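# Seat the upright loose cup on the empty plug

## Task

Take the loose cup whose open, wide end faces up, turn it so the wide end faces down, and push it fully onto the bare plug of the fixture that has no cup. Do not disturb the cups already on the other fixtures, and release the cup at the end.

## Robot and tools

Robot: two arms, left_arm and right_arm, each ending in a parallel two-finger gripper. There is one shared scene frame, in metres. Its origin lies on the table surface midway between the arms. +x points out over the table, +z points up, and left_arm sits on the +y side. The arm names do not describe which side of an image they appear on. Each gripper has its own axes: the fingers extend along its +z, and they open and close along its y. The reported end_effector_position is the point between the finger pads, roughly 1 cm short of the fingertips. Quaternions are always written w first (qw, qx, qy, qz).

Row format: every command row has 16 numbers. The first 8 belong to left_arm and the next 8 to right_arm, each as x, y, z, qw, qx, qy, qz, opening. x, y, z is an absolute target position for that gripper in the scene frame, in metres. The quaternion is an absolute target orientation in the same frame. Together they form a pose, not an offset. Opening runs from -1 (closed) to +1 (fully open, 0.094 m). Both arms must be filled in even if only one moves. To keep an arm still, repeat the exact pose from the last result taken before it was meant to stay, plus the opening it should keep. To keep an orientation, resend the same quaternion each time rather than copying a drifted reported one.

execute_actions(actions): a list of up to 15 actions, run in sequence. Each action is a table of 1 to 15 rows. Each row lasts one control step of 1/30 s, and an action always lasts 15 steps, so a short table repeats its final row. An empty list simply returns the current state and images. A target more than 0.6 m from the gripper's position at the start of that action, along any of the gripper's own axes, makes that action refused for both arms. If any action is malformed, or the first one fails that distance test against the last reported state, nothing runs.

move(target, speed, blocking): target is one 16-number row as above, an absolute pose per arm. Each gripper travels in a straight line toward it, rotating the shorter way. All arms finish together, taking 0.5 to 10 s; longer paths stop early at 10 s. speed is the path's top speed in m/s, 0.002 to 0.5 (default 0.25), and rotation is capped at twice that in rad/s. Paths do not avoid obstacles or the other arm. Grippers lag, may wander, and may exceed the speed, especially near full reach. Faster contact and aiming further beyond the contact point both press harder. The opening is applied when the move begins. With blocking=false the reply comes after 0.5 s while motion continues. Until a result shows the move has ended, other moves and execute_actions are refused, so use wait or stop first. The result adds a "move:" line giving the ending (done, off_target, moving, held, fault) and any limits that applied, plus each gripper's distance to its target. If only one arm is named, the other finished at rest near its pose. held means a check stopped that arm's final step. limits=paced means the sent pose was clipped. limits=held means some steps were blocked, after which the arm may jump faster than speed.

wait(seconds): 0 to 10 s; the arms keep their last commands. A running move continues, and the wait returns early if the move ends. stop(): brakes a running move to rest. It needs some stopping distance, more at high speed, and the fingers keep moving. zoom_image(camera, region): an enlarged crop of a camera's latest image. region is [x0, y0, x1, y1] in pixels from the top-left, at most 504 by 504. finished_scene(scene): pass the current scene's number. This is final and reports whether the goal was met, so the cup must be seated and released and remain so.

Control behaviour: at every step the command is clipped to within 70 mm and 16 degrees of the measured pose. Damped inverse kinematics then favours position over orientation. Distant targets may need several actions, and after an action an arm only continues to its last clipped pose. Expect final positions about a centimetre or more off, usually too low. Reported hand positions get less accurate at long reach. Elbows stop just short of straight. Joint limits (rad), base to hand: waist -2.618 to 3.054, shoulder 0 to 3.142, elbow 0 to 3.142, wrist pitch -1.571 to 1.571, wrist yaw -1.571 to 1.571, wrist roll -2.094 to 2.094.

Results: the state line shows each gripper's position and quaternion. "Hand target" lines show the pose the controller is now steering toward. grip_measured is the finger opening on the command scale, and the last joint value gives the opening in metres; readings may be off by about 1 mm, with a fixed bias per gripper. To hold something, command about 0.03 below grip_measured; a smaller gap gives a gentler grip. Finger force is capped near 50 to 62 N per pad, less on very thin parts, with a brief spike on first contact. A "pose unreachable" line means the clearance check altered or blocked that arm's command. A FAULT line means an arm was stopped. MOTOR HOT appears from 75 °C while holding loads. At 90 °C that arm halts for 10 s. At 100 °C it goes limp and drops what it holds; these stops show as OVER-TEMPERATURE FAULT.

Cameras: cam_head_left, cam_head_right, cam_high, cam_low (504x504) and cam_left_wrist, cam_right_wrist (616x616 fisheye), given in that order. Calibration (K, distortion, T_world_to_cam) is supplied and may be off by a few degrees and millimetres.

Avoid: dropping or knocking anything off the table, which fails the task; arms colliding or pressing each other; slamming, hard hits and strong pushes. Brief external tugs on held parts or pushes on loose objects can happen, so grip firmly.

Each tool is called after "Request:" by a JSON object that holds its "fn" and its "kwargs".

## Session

Request:
{"fn": "execute_actions", "kwargs": {"actions": []}}

Scene clock: 0.00 s.
left_arm: end_effector_position=(+0.5297, +0.4380, +0.1516) grip_measured=+1.000 end_effector_quat_wxyz=(+0.501, -0.455, +0.735, +0.034) | right_arm: end_effector_position=(+0.6850, -0.2590, +0.2323) grip_measured=+1.000 end_effector_quat_wxyz=(+0.649, -0.138, +0.744, -0.079)
Joint positions: left_arm=[ 0.249  1.767  1.12   0.075 -0.414 -0.739  0.094] | right_arm=[ 0.256  2.293  1.859  0.288  0.095 -0.29   0.094]
Joint velocities: left_arm=[ 0.007 -0.017 -0.007  0.022  0.007 -0.066  0.   ] | right_arm=[-0.002  0.012 -0.017  0.007  0.022 -0.051  0.   ]
Hand target (left_arm): +0.531, +0.439, +0.159; +0.508, -0.455, +0.730, +0.035
Hand target (right_arm): +0.684, -0.259, +0.247; +0.659, -0.135, +0.736, -0.078
camera_calibration (this result's frames):
cam_left_wrist: T_world_to_cam=[[0.621181, -0.771136, 0.139584, -0.00666051], [-0.544327, -0.552705, -0.631051, 0.679743], [0.563775, 0.316017, -0.76308, -0.20608], [0, 0, 0, 1]] pos_world=[0.490323, 0.435686, 0.272626]
cam_right_wrist: T_world_to_cam=[[0.0502104, -0.869548, 0.491289, -0.380439], [-0.609991, -0.416201, -0.674306, 0.507777], [0.790816, -0.265825, -0.551314, -0.384989], [0, 0, 0, 1]] pos_world=[0.633297, -0.221812, 0.317053]

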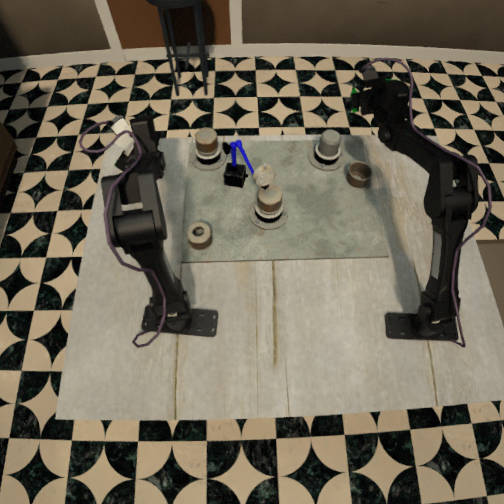

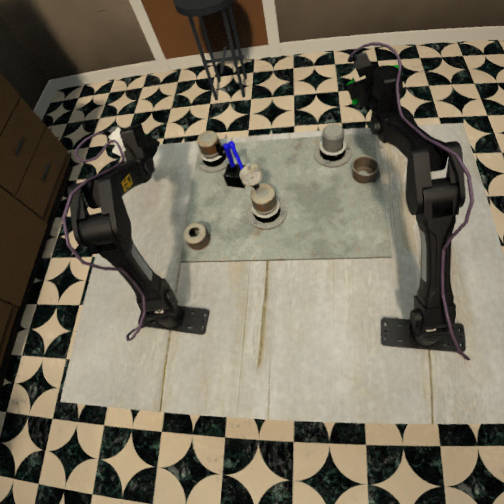

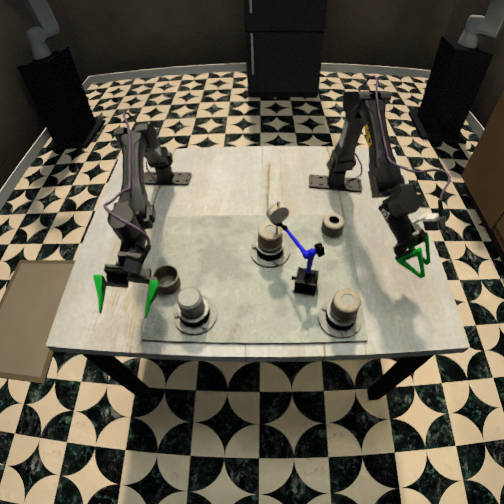

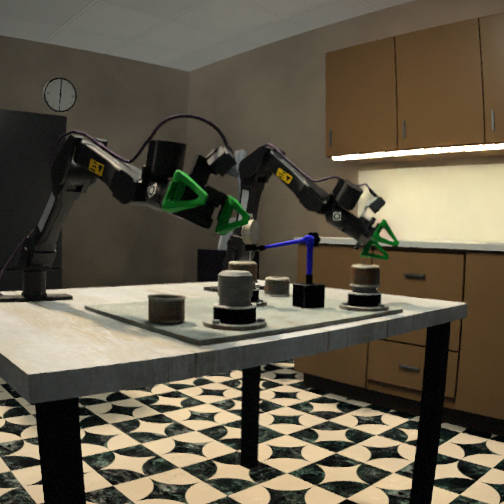

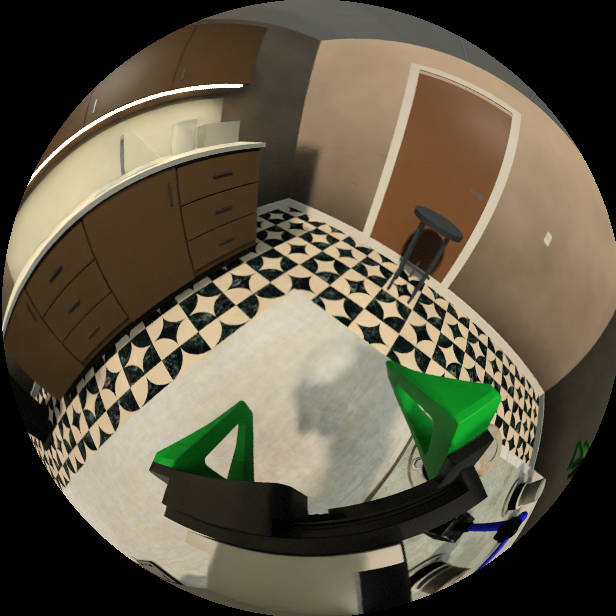

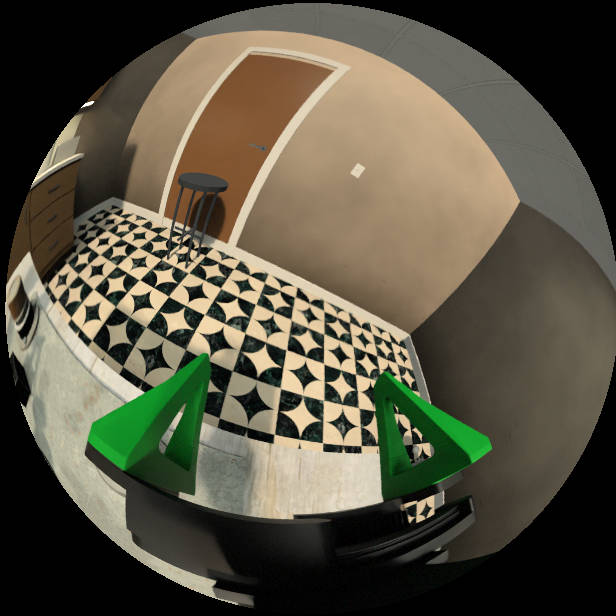

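Request:
{"fn": "zoom_image", "kwargs": {"camera": "cam_high", "region": [140, 250, 240, 350]}}

Request:
{"fn": "zoom_image", "kwargs": {"camera": "cam_head_right", "region": [300, 110, 400, 210]}}

Request:
{"fn": "zoom_image", "kwargs": {"camera": "cam_head_left", "region": [300, 110, 400, 210]}}

Request:
{"fn": "zoom_image", "kwargs": {"camera": "cam_low", "region": [130, 250, 290, 350]}}

Region (140, 250, 240, 350) of cam_high's 504x504 image, scaled by 5.040, with more detail than that image has.

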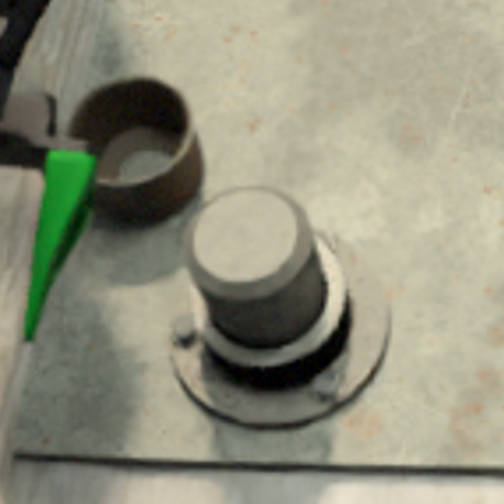

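Region (300, 110, 400, 210) of cam_head_right's 504x504 image, scaled by 5.040, with more detail than that image has.

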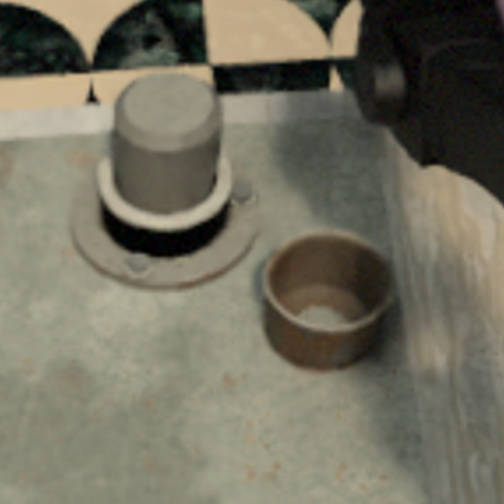

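Region (300, 110, 400, 210) of cam_head_left's 504x504 image, scaled by 5.040, with more detail than that image has.

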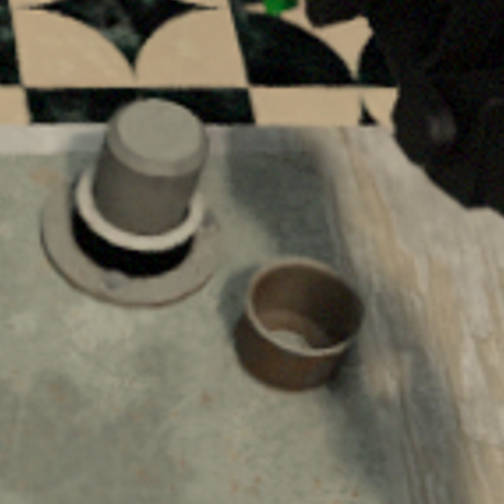

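Region (130, 250, 290, 350) of cam_low's 504x504 image, scaled by 3.150, with more detail than that image has; it fills the top 315 rows of this view, and the rest is white.

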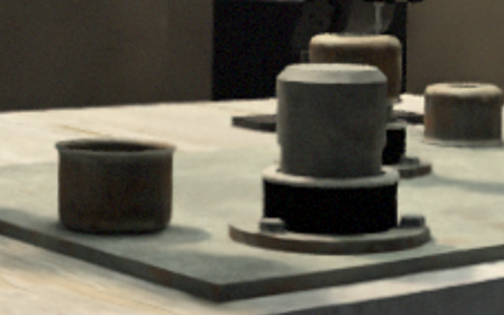

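Request:
{"fn": "move", "kwargs": {"target": [0.5297, 0.4380, 0.1516, 0.501, -0.455, 0.735, 0.034, 1, 0.475, -0.236, 0.13, 0.0868, 0.0868, 0.9924, -0.0076, 1], "speed": 0.3}}

Request:
{"fn": "zoom_image", "kwargs": {"camera": "cam_right_wrist", "region": [180, 230, 420, 430]}}

Scene clock: 6.60 s.
left_arm: end_effector_position=(+0.5297, +0.4380, +0.1516) grip_measured=+1.000 end_effector_quat_wxyz=(+0.501, -0.455, +0.735, +0.034) | right_arm: end_effector_position=(+0.4714, -0.2423, +0.1204) grip_measured=+1.000 end_effector_quat_wxyz=(+0.077, +0.087, +0.993, -0.006)
Joint positions: left_arm=[ 0.249  1.767  1.12   0.075 -0.414 -0.739  0.094] | right_arm=[ 0.348  2.316  2.289 -1.403  0.061  0.422  0.094]
Joint velocities: left_arm=[-0.002 -0.012 -0.037 -0.007 -0.022 -0.066  0.   ] | right_arm=[ 0.007 -0.022  0.007  0.007  0.007 -0.007  0.   ]
Hand target (left_arm): +0.530, +0.438, +0.152; +0.501, -0.455, +0.735, +0.034
Hand target (right_arm): +0.474, -0.239, +0.130; +0.084, +0.090, +0.992, +0.002
Off the commanded pose (left_arm): 0.000 m, 0 deg.
Off the commanded pose (right_arm): 0.012 m, 1 deg.
move: off_target (right_arm)
camera_calibration (this result's frames):
cam_left_wrist: T_world_to_cam=[[0.621181, -0.771136, 0.139584, -0.00666051], [-0.544327, -0.552705, -0.631051, 0.679743], [0.563775, 0.316017, -0.76308, -0.20608], [0, 0, 0, 1]] pos_world=[0.490323, 0.435686, 0.272626]
cam_right_wrist: T_world_to_cam=[[0.0161545, -0.994525, 0.103246, -0.267716], [-0.917751, 0.0262329, 0.396288, 0.432449], [-0.396827, -0.101156, -0.912303, 0.369915], [0, 0, 0, 1]] pos_world=[0.547998, -0.240175, 0.193741]

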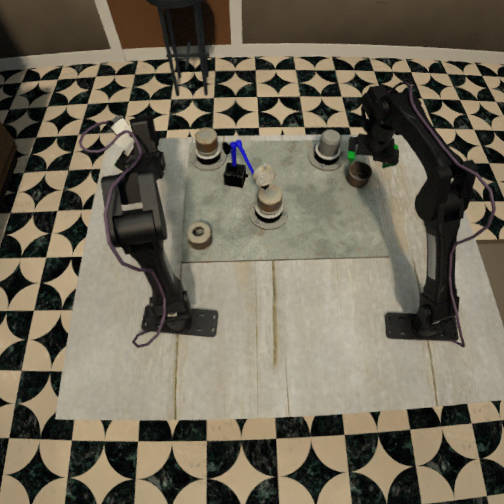

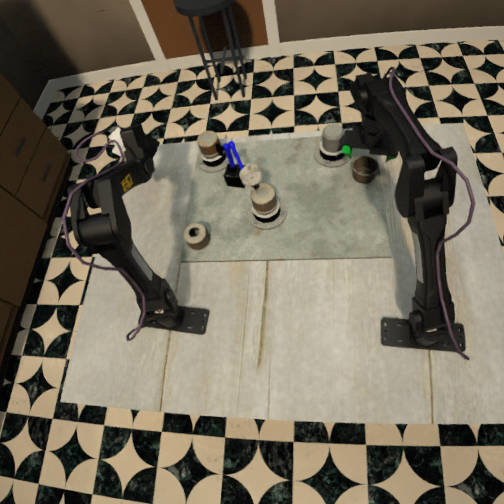

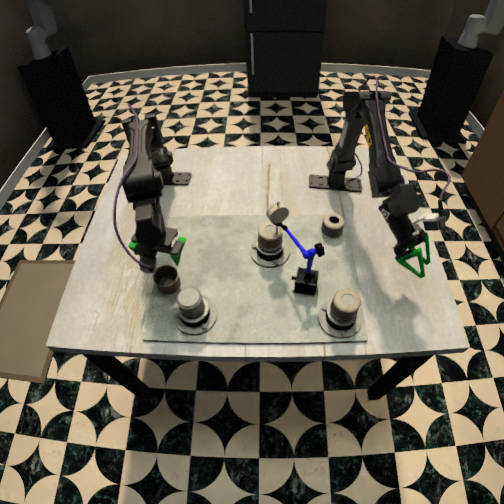

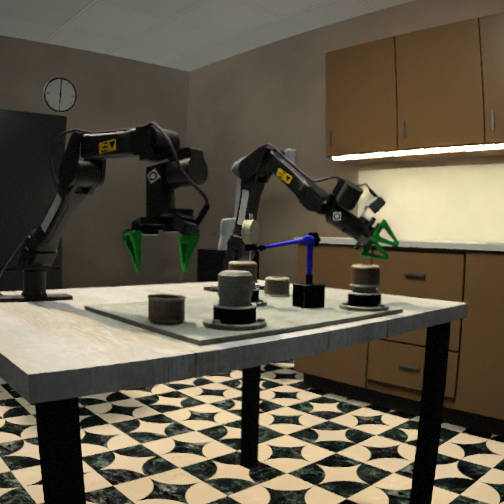

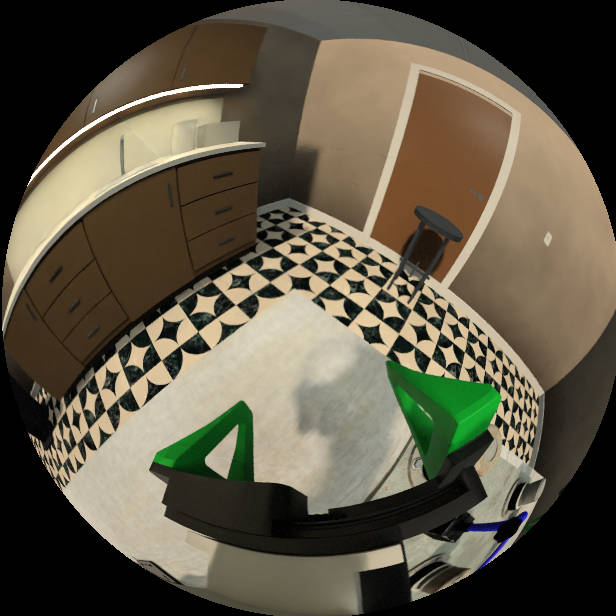

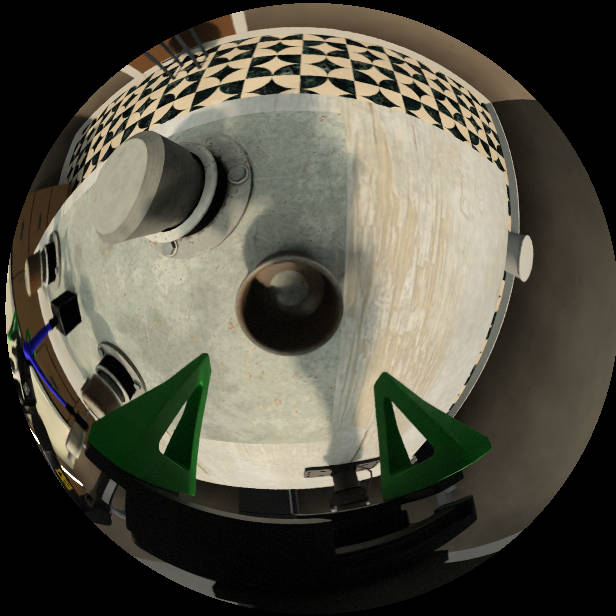

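Region (180, 230, 420, 430) of cam_right_wrist's 616x616 image, scaled by 2.100, with more detail than that image has.

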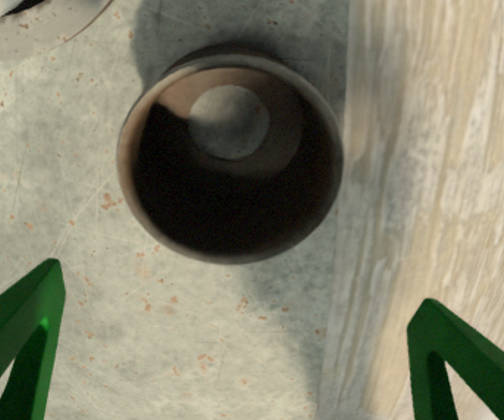

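Request:
{"fn": "move", "kwargs": {"target": [0.5297, 0.4380, 0.1516, 0.501, -0.455, 0.735, 0.034, 1, 0.4905, -0.2385, 0.038, 0.0868, 0.0868, 0.9924, -0.0076, 1], "speed": 0.1}}

Scene clock: 9.07 s.
left_arm: end_effector_position=(+0.5297, +0.4380, +0.1516) grip_measured=+1.000 end_effector_quat_wxyz=(+0.501, -0.455, +0.735, +0.034) | right_arm: end_effector_position=(+0.4901, -0.2374, +0.0380) grip_measured=+1.000 end_effector_quat_wxyz=(+0.081, +0.087, +0.993, -0.004)
Joint positions: left_arm=[ 0.249  1.767  1.12   0.075 -0.414 -0.739  0.094] | right_arm=[ 0.348  2.38   2.07  -1.111  0.061  0.422  0.094]
Joint velocities: left_arm=[-0.017 -0.007 -0.002  0.022  0.007 -0.007  0.   ] | right_arm=[ 0.002  0.002  0.017 -0.037 -0.007 -0.007  0.   ]
Hand target (left_arm): +0.530, +0.438, +0.152; +0.501, -0.455, +0.735, +0.034
Hand target (right_arm): +0.491, -0.238, +0.038; +0.086, +0.087, +0.992, -0.008
Off the commanded pose (left_arm): 0.000 m, 0 deg.
Off the commanded pose (right_arm): 0.001 m, 1 deg.
move: done
camera_calibration (this result's frames):
cam_left_wrist: T_world_to_cam=[[0.621181, -0.771136, 0.139584, -0.00666051], [-0.544327, -0.552705, -0.631051, 0.679743], [0.563775, 0.316017, -0.76308, -0.20608], [0, 0, 0, 1]] pos_world=[0.490323, 0.435686, 0.272626]
cam_right_wrist: T_world_to_cam=[[0.0149765, -0.994796, 0.100784, -0.254057], [-0.921045, 0.0255053, 0.38862, 0.483876], [-0.389168, -0.0986464, -0.91587, 0.299601], [0, 0, 0, 1]] pos_world=[0.566071, -0.235521, 0.111957]

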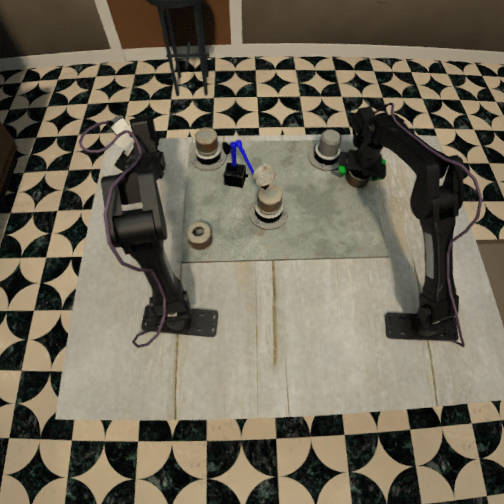

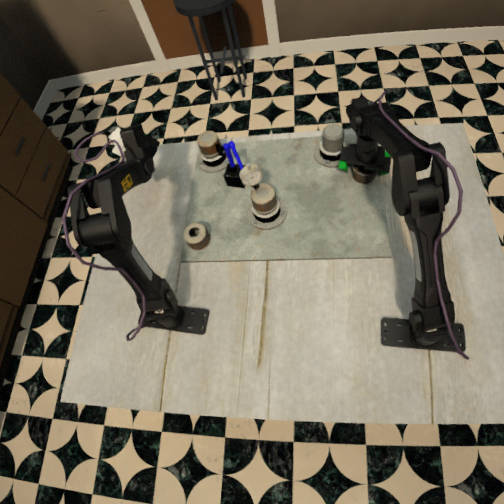

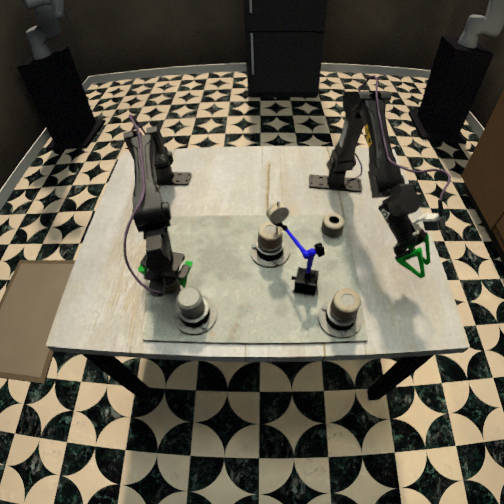

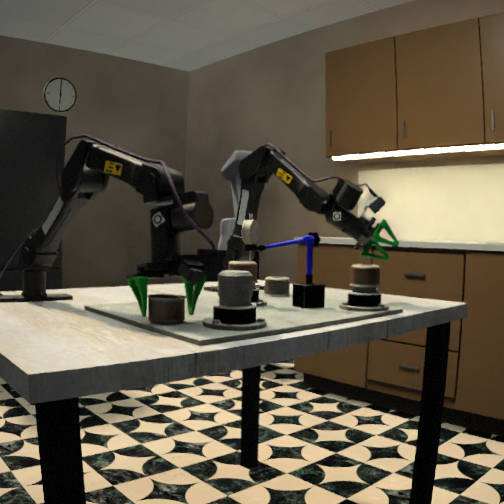

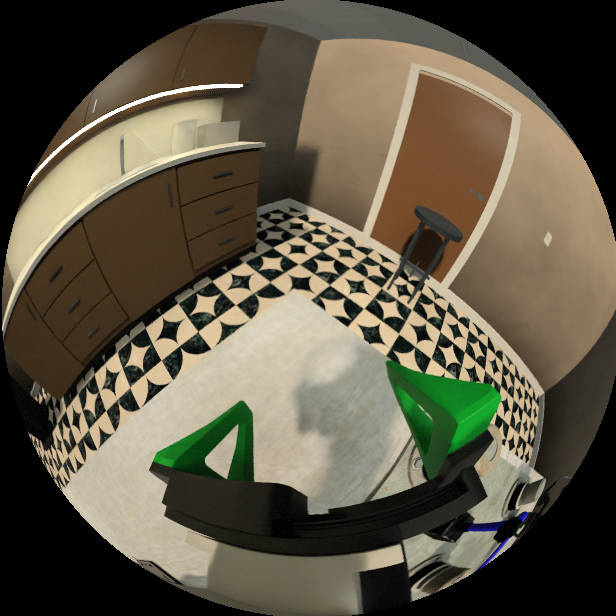

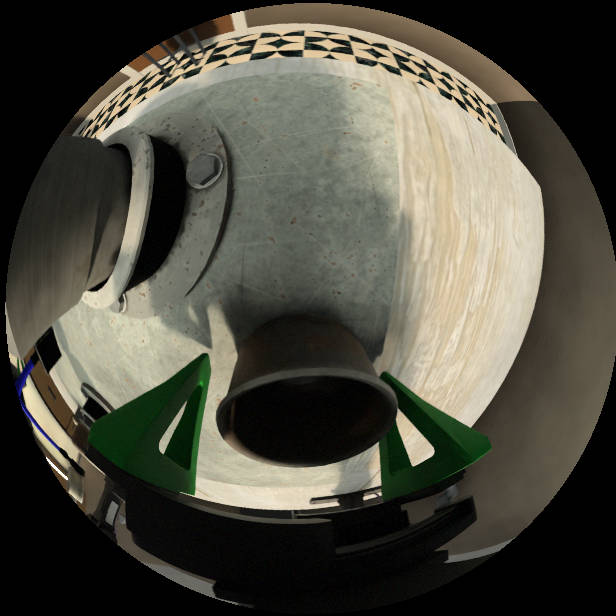

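Well centred. Closing the gripper.

Request:
{"fn": "execute_actions", "kwargs": {"actions": [[[0.5297, 0.4380, 0.1516, 0.501, -0.455, 0.735, 0.034, 1, 0.4905, -0.2385, 0.038, 0.0868, 0.0868, 0.9924, -0.0076, 0.42]], [[0.5297, 0.4380, 0.1516, 0.501, -0.455, 0.735, 0.034, 1, 0.4905, -0.2385, 0.038, 0.0868, 0.0868, 0.9924, -0.0076, 0.42]]]}}

Scene clock: 10.70 s.
left_arm: end_effector_position=(+0.5297, +0.4380, +0.1516) grip_measured=+1.000 end_effector_quat_wxyz=(+0.501, -0.455, +0.735, +0.034) | right_arm: end_effector_position=(+0.4913, -0.2376, +0.0381) grip_measured=+0.479 end_effector_quat_wxyz=(+0.083, +0.088, +0.993, -0.005)
Joint positions: left_arm=[ 0.249  1.767  1.12   0.075 -0.414 -0.739  0.094] | right_arm=[ 0.348  2.38   2.07  -1.107  0.064  0.422  0.069]
Joint velocities: left_arm=[-0.007  0.002 -0.002 -0.022 -0.037  0.081  0.   ] | right_arm=[-0.002 -0.002 -0.012 -0.051 -0.007  0.037 -0.001]
Hand target (left_arm): +0.530, +0.438, +0.152; +0.501, -0.455, +0.735, +0.034
Hand target (right_arm): +0.491, -0.239, +0.038; +0.086, +0.087, +0.992, -0.008
Off the commanded pose (left_arm): 0.000 m, 0 deg.
Off the commanded pose (right_arm): 0.001 m, 1 deg.
camera_calibration (this result's frames):
cam_left_wrist: T_world_to_cam=[[0.621181, -0.771136, 0.139584, -0.00666051], [-0.544327, -0.552705, -0.631051, 0.679743], [0.563775, 0.316017, -0.76308, -0.20608], [0, 0, 0, 1]] pos_world=[0.490323, 0.435686, 0.272626]
cam_right_wrist: T_world_to_cam=[[0.0140951, -0.994648, 0.102357, -0.253888], [-0.922859, 0.0264623, 0.384228, 0.486118], [-0.384881, -0.0998769, -0.917546, 0.29785], [0, 0, 0, 1]] pos_world=[0.566833, -0.235645, 0.112498]

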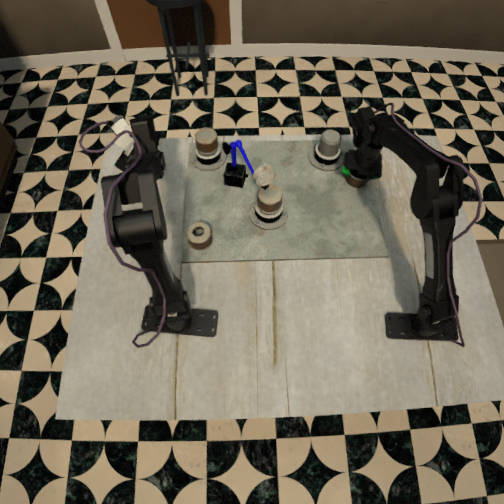

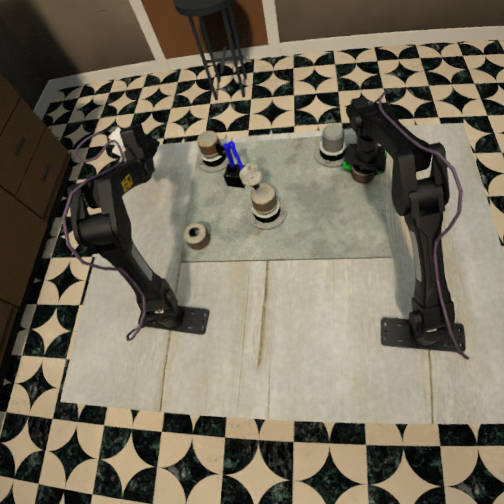

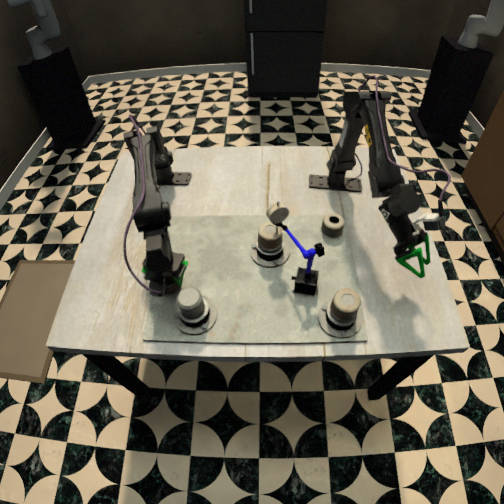

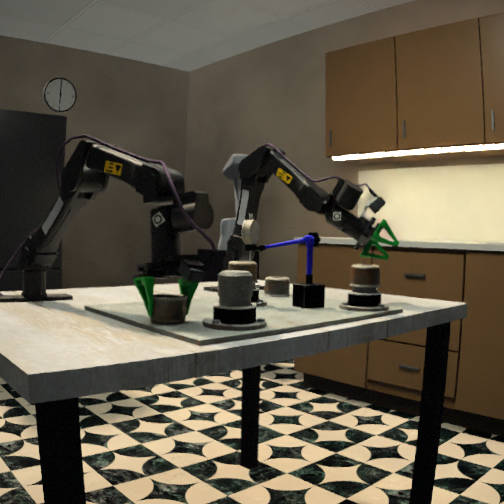

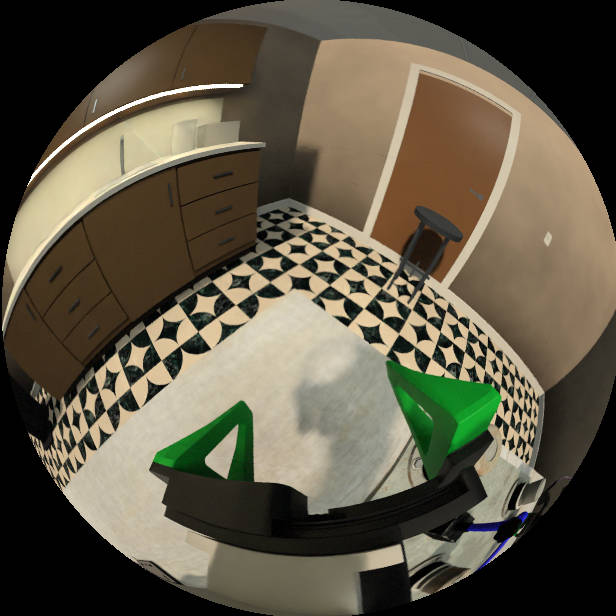

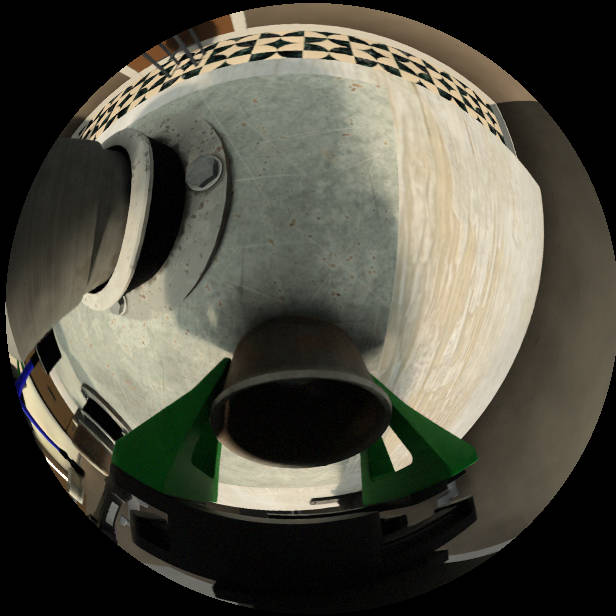

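Request:
{"fn": "move", "kwargs": {"target": [0.5297, 0.4380, 0.1516, 0.501, -0.455, 0.735, 0.034, 1, 0.48, -0.236, 0.11, 0.0868, 0.0868, 0.9924, -0.0076, 0.43], "speed": 0.2}}

Request:
{"fn": "move", "kwargs": {"target": [0.5297, 0.4380, 0.1516, 0.501, -0.455, 0.735, 0.034, 1, 0.475, -0.233, 0.09, 0.73066, 0.02975, 0.68135, -0.0319, 0.43], "speed": 0.3}}

Request:
{"fn": "zoom_image", "kwargs": {"camera": "cam_low", "region": [70, 220, 230, 340]}}

Scene clock: 14.13 s.
left_arm: end_effector_position=(+0.5297, +0.4380, +0.1516) grip_measured=+1.000 end_effector_quat_wxyz=(+0.501, -0.455, +0.735, +0.034) | right_arm: end_effector_position=(+0.4734, -0.2422, +0.0894) grip_measured=+0.479 end_effector_quat_wxyz=(+0.061, +0.088, +0.994, -0.012)
Joint positions: left_arm=[ 0.249  1.767  1.12   0.075 -0.414 -0.739  0.094] | right_arm=[ 0.348  2.348  2.224 -1.339  0.064  0.424  0.069]
Joint velocities: left_arm=[-0.022  0.007  0.007 -0.037  0.007 -0.022  0.   ] | right_arm=[ 0.002  0.007 -0.002 -0.022 -0.022  0.037 -0.   ]
Hand target (left_arm): +0.530, +0.438, +0.152; +0.501, -0.455, +0.735, +0.034
Hand target (right_arm): +0.479, -0.236, +0.110; +0.087, +0.087, +0.992, -0.007
Off the commanded pose (left_arm): 0.000 m, 0 deg.
Off the commanded pose (right_arm): 0.023 m, 3 deg.
move: off_target (right_arm)
camera_calibration (this result's frames):
cam_left_wrist: T_world_to_cam=[[0.621181, -0.771136, 0.139584, -0.00666051], [-0.544327, -0.552705, -0.631051, 0.679743], [0.563775, 0.316017, -0.76308, -0.20608], [0, 0, 0, 1]] pos_world=[0.490323, 0.435686, 0.272626]
cam_right_wrist: T_world_to_cam=[[0.0170649, -0.99346, 0.112896, -0.265497], [-0.904582, 0.0327628, 0.425038, 0.439319], [-0.425957, -0.109377, -0.898108, 0.352951], [0, 0, 0, 1]] pos_world=[0.552273, -0.239549, 0.160234]

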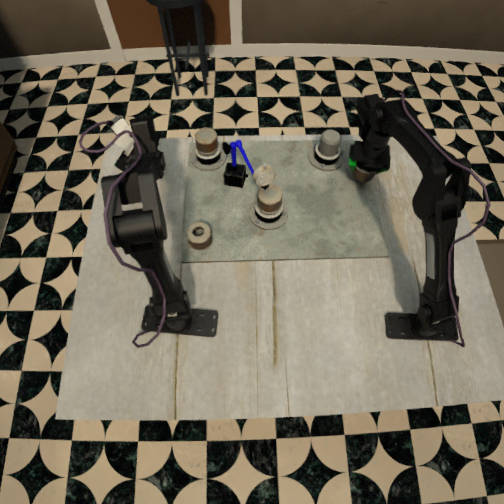

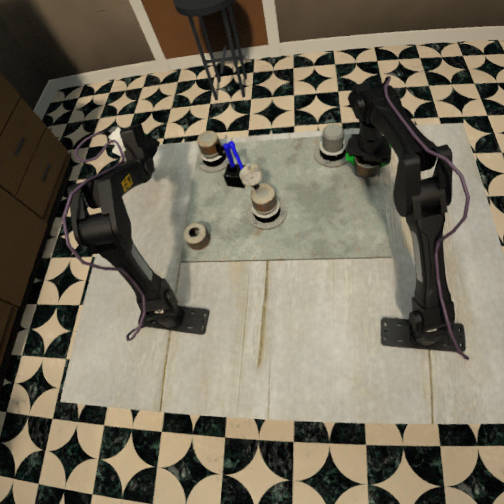

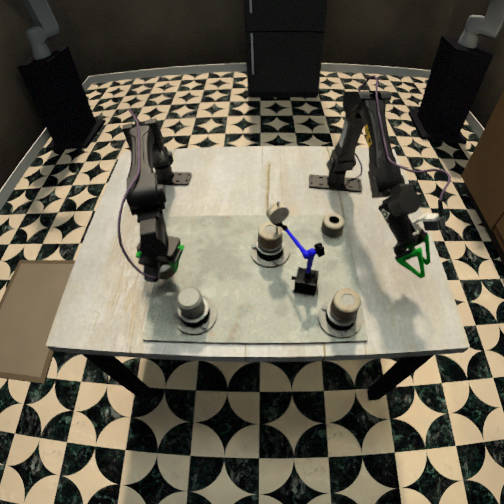

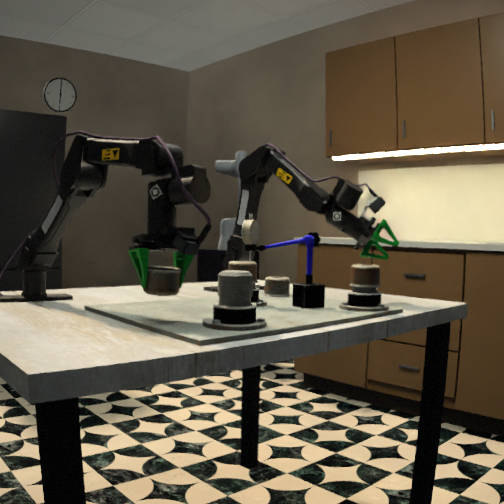

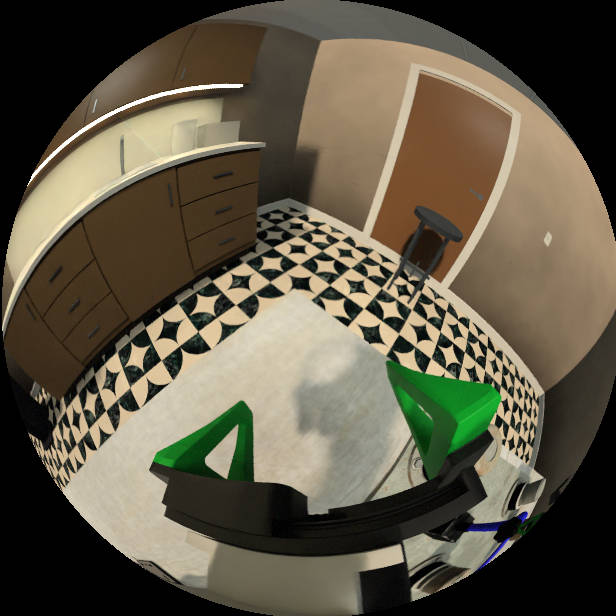

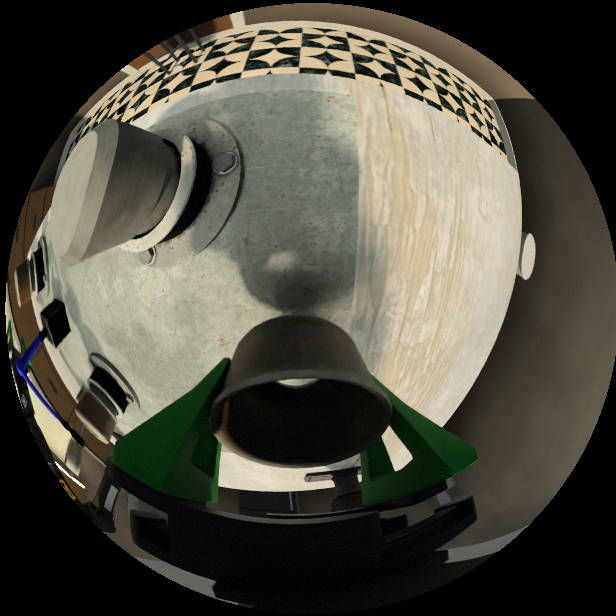

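Scene clock: 17.37 s.
left_arm: end_effector_position=(+0.5297, +0.4380, +0.1516) grip_measured=+1.000 end_effector_quat_wxyz=(+0.501, -0.455, +0.735, +0.034) | right_arm: end_effector_position=(+0.4743, -0.2352, +0.0670) grip_measured=+0.479 end_effector_quat_wxyz=(+0.689, +0.012, +0.723, -0.051)
Joint positions: left_arm=[ 0.249  1.767  1.12   0.075 -0.414 -0.739  0.094] | right_arm=[ 0.52   2.257  0.704  1.5    0.512 -0.031  0.069]
Joint velocities: left_arm=[ 0.002  0.007 -0.012  0.095 -0.081 -0.037  0.   ] | right_arm=[ 0.002 -0.007 -0.007 -0.022  0.022  0.007 -0.001]
Hand target (left_arm): +0.530, +0.438, +0.152; +0.501, -0.455, +0.735, +0.034
Hand target (right_arm): +0.476, -0.233, +0.090; +0.716, +0.023, +0.696, -0.039
Off the commanded pose (left_arm): 0.000 m, 0 deg.
Off the commanded pose (right_arm): 0.023 m, 7 deg.
joint sent to its limit (right arm) — the command would take joint 4 (wrist pitch) past its upper limit, so that joint was sent only as far as its limit.
move: off_target (right_arm)
camera_calibration (this result's frames):
cam_left_wrist: T_world_to_cam=[[0.621181, -0.771136, 0.139584, -0.00666051], [-0.544327, -0.552705, -0.631051, 0.679743], [0.563775, 0.316017, -0.76308, -0.20608], [0, 0, 0, 1]] pos_world=[0.490323, 0.435686, 0.272626]
cam_right_wrist: T_world_to_cam=[[-0.14934, -0.953595, 0.261446, -0.177648], [-0.582598, -0.12878, -0.802493, 0.340908], [0.798922, -0.272162, -0.536331, -0.309488], [0, 0, 0, 1]] pos_world=[0.419339, -0.209733, 0.154034]

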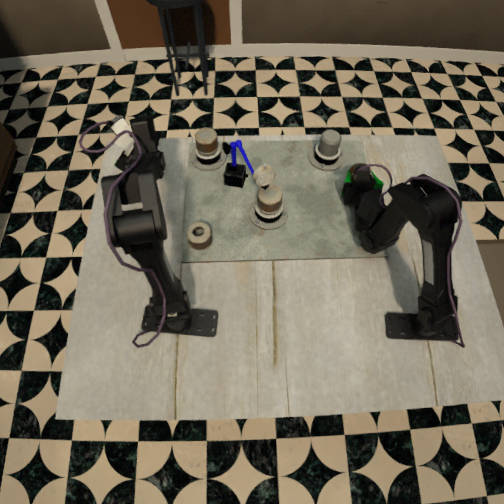

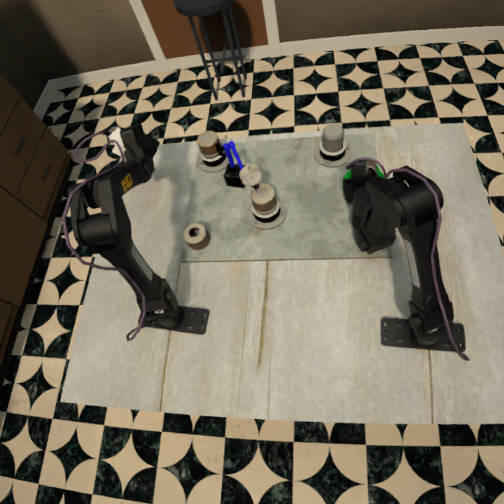

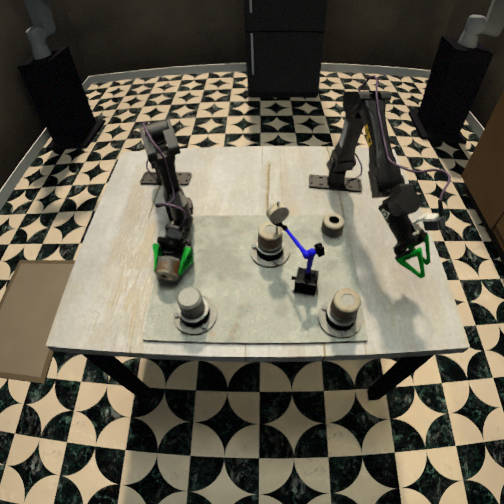

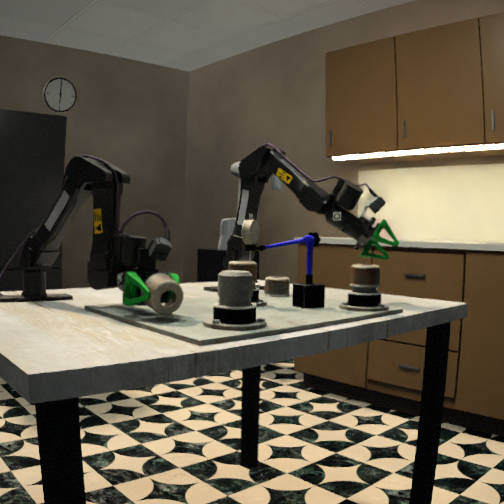

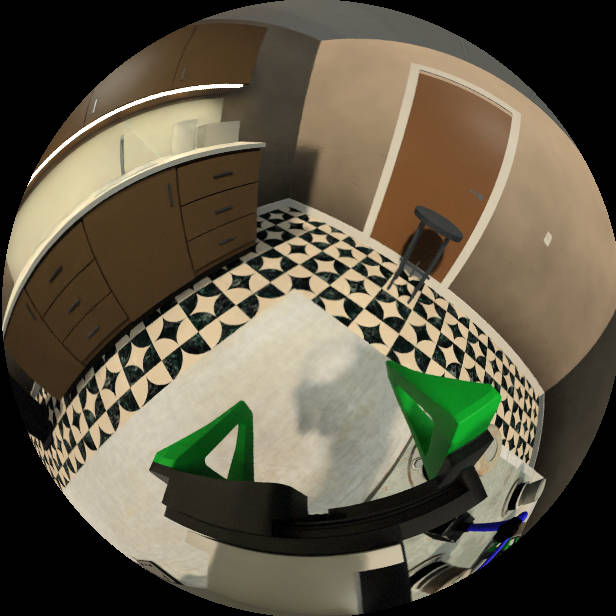

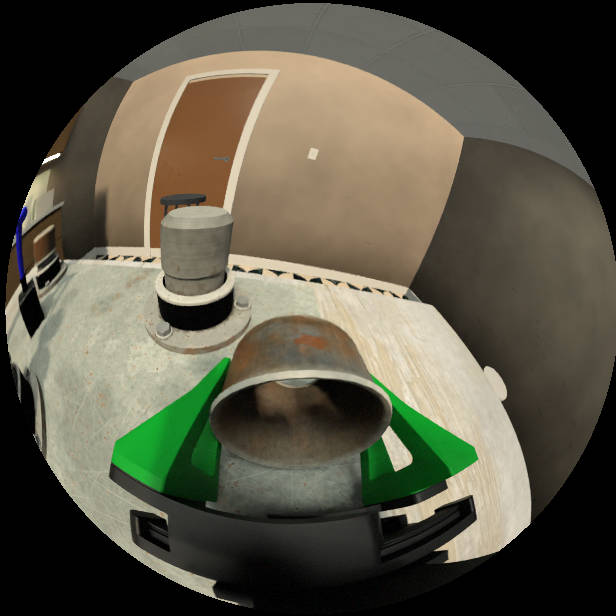

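Region (70, 220, 230, 340) of cam_low's 504x504 image, scaled by 3.150, with more detail than that image has; it fills the top 378 rows of this view, and the rest is white.

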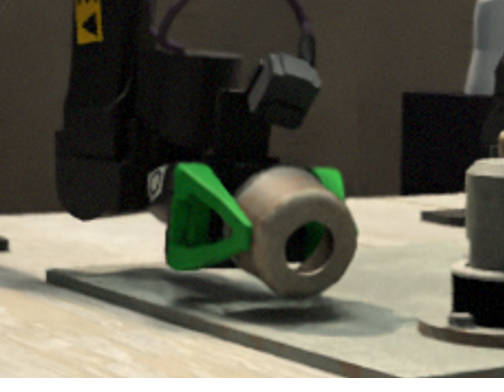

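Request:
{"fn": "move", "kwargs": {"target": [0.5297, 0.4380, 0.1516, 0.501, -0.455, 0.735, 0.034, 1, 0.475, -0.233, 0.074, 0.73066, 0.02975, 0.68135, -0.0319, 0.43], "speed": 0.05}}

Request:
{"fn": "zoom_image", "kwargs": {"camera": "cam_low", "region": [70, 220, 230, 340]}}

Scene clock: 19.43 s.
left_arm: end_effector_position=(+0.5297, +0.4380, +0.1516) grip_measured=+1.000 end_effector_quat_wxyz=(+0.501, -0.455, +0.735, +0.034) | right_arm: end_effector_position=(+0.4727, -0.2364, +0.0549) grip_measured=+0.479 end_effector_quat_wxyz=(+0.683, +0.017, +0.729, -0.048)
Joint positions: left_arm=[ 0.249  1.767  1.12   0.075 -0.414 -0.739  0.094] | right_arm=[ 0.52   2.29   0.704  1.513  0.515 -0.011  0.069]
Joint velocities: left_arm=[-0.002 -0.002  0.002  0.007 -0.037 -0.051  0.   ] | right_arm=[ 0.007 -0.002 -0.012 -0.037  0.125 -0.037 -0.   ]
Hand target (left_arm): +0.530, +0.438, +0.152; +0.501, -0.455, +0.735, +0.034
Hand target (right_arm): +0.475, -0.233, +0.074; +0.706, +0.034, +0.706, -0.034
Off the commanded pose (left_arm): 0.000 m, 0 deg.
Off the commanded pose (right_arm): 0.020 m, 8 deg.
joint sent to its limit (right arm) — the command would take joint 4 (wrist pitch) past its upper limit, so that joint was sent only as far as its limit.
move: off_target (right_arm)
camera_calibration (this result's frames):
cam_left_wrist: T_world_to_cam=[[0.621181, -0.771136, 0.139584, -0.00666051], [-0.544327, -0.552705, -0.631051, 0.679743], [0.563775, 0.316017, -0.76308, -0.20608], [0, 0, 0, 1]] pos_world=[0.490323, 0.435686, 0.272626]
cam_right_wrist: T_world_to_cam=[[-0.149064, -0.955966, 0.252801, -0.176128], [-0.59629, -0.117041, -0.794191, 0.338881], [0.788808, -0.269128, -0.552587, -0.308641], [0, 0, 0, 1]] pos_world=[0.419276, -0.211773, 0.143111]

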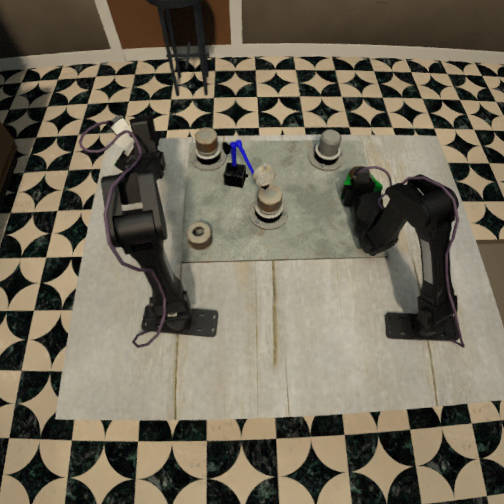

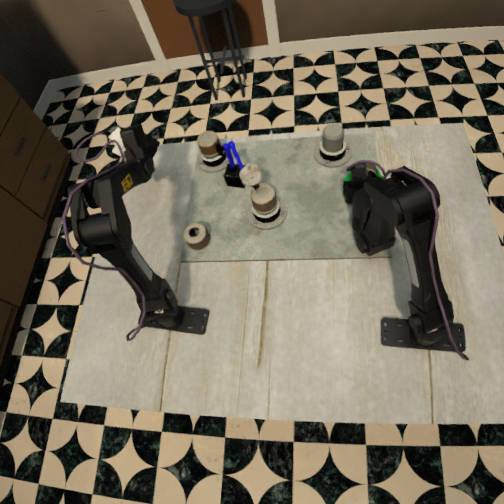

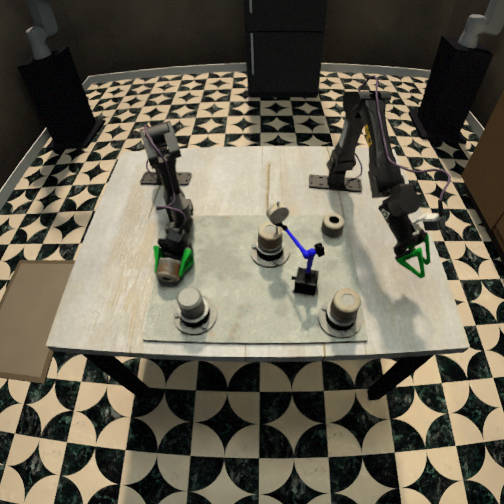

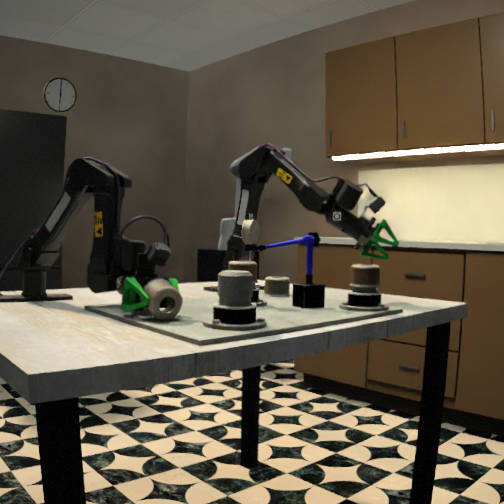

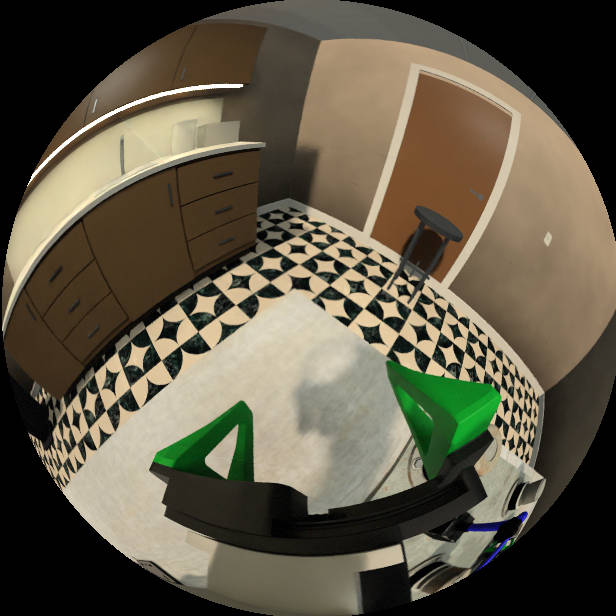

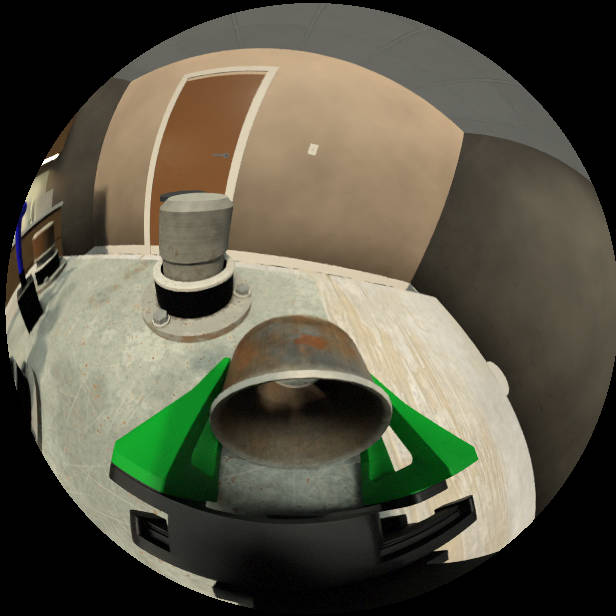

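Region (70, 220, 230, 340) of cam_low's 504x504 image, scaled by 3.150, with more detail than that image has; it fills the top 378 rows of this view, and the rest is white.

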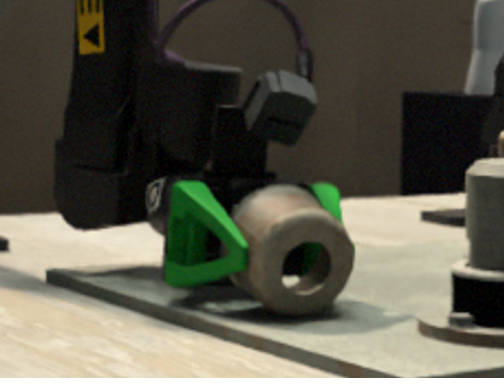

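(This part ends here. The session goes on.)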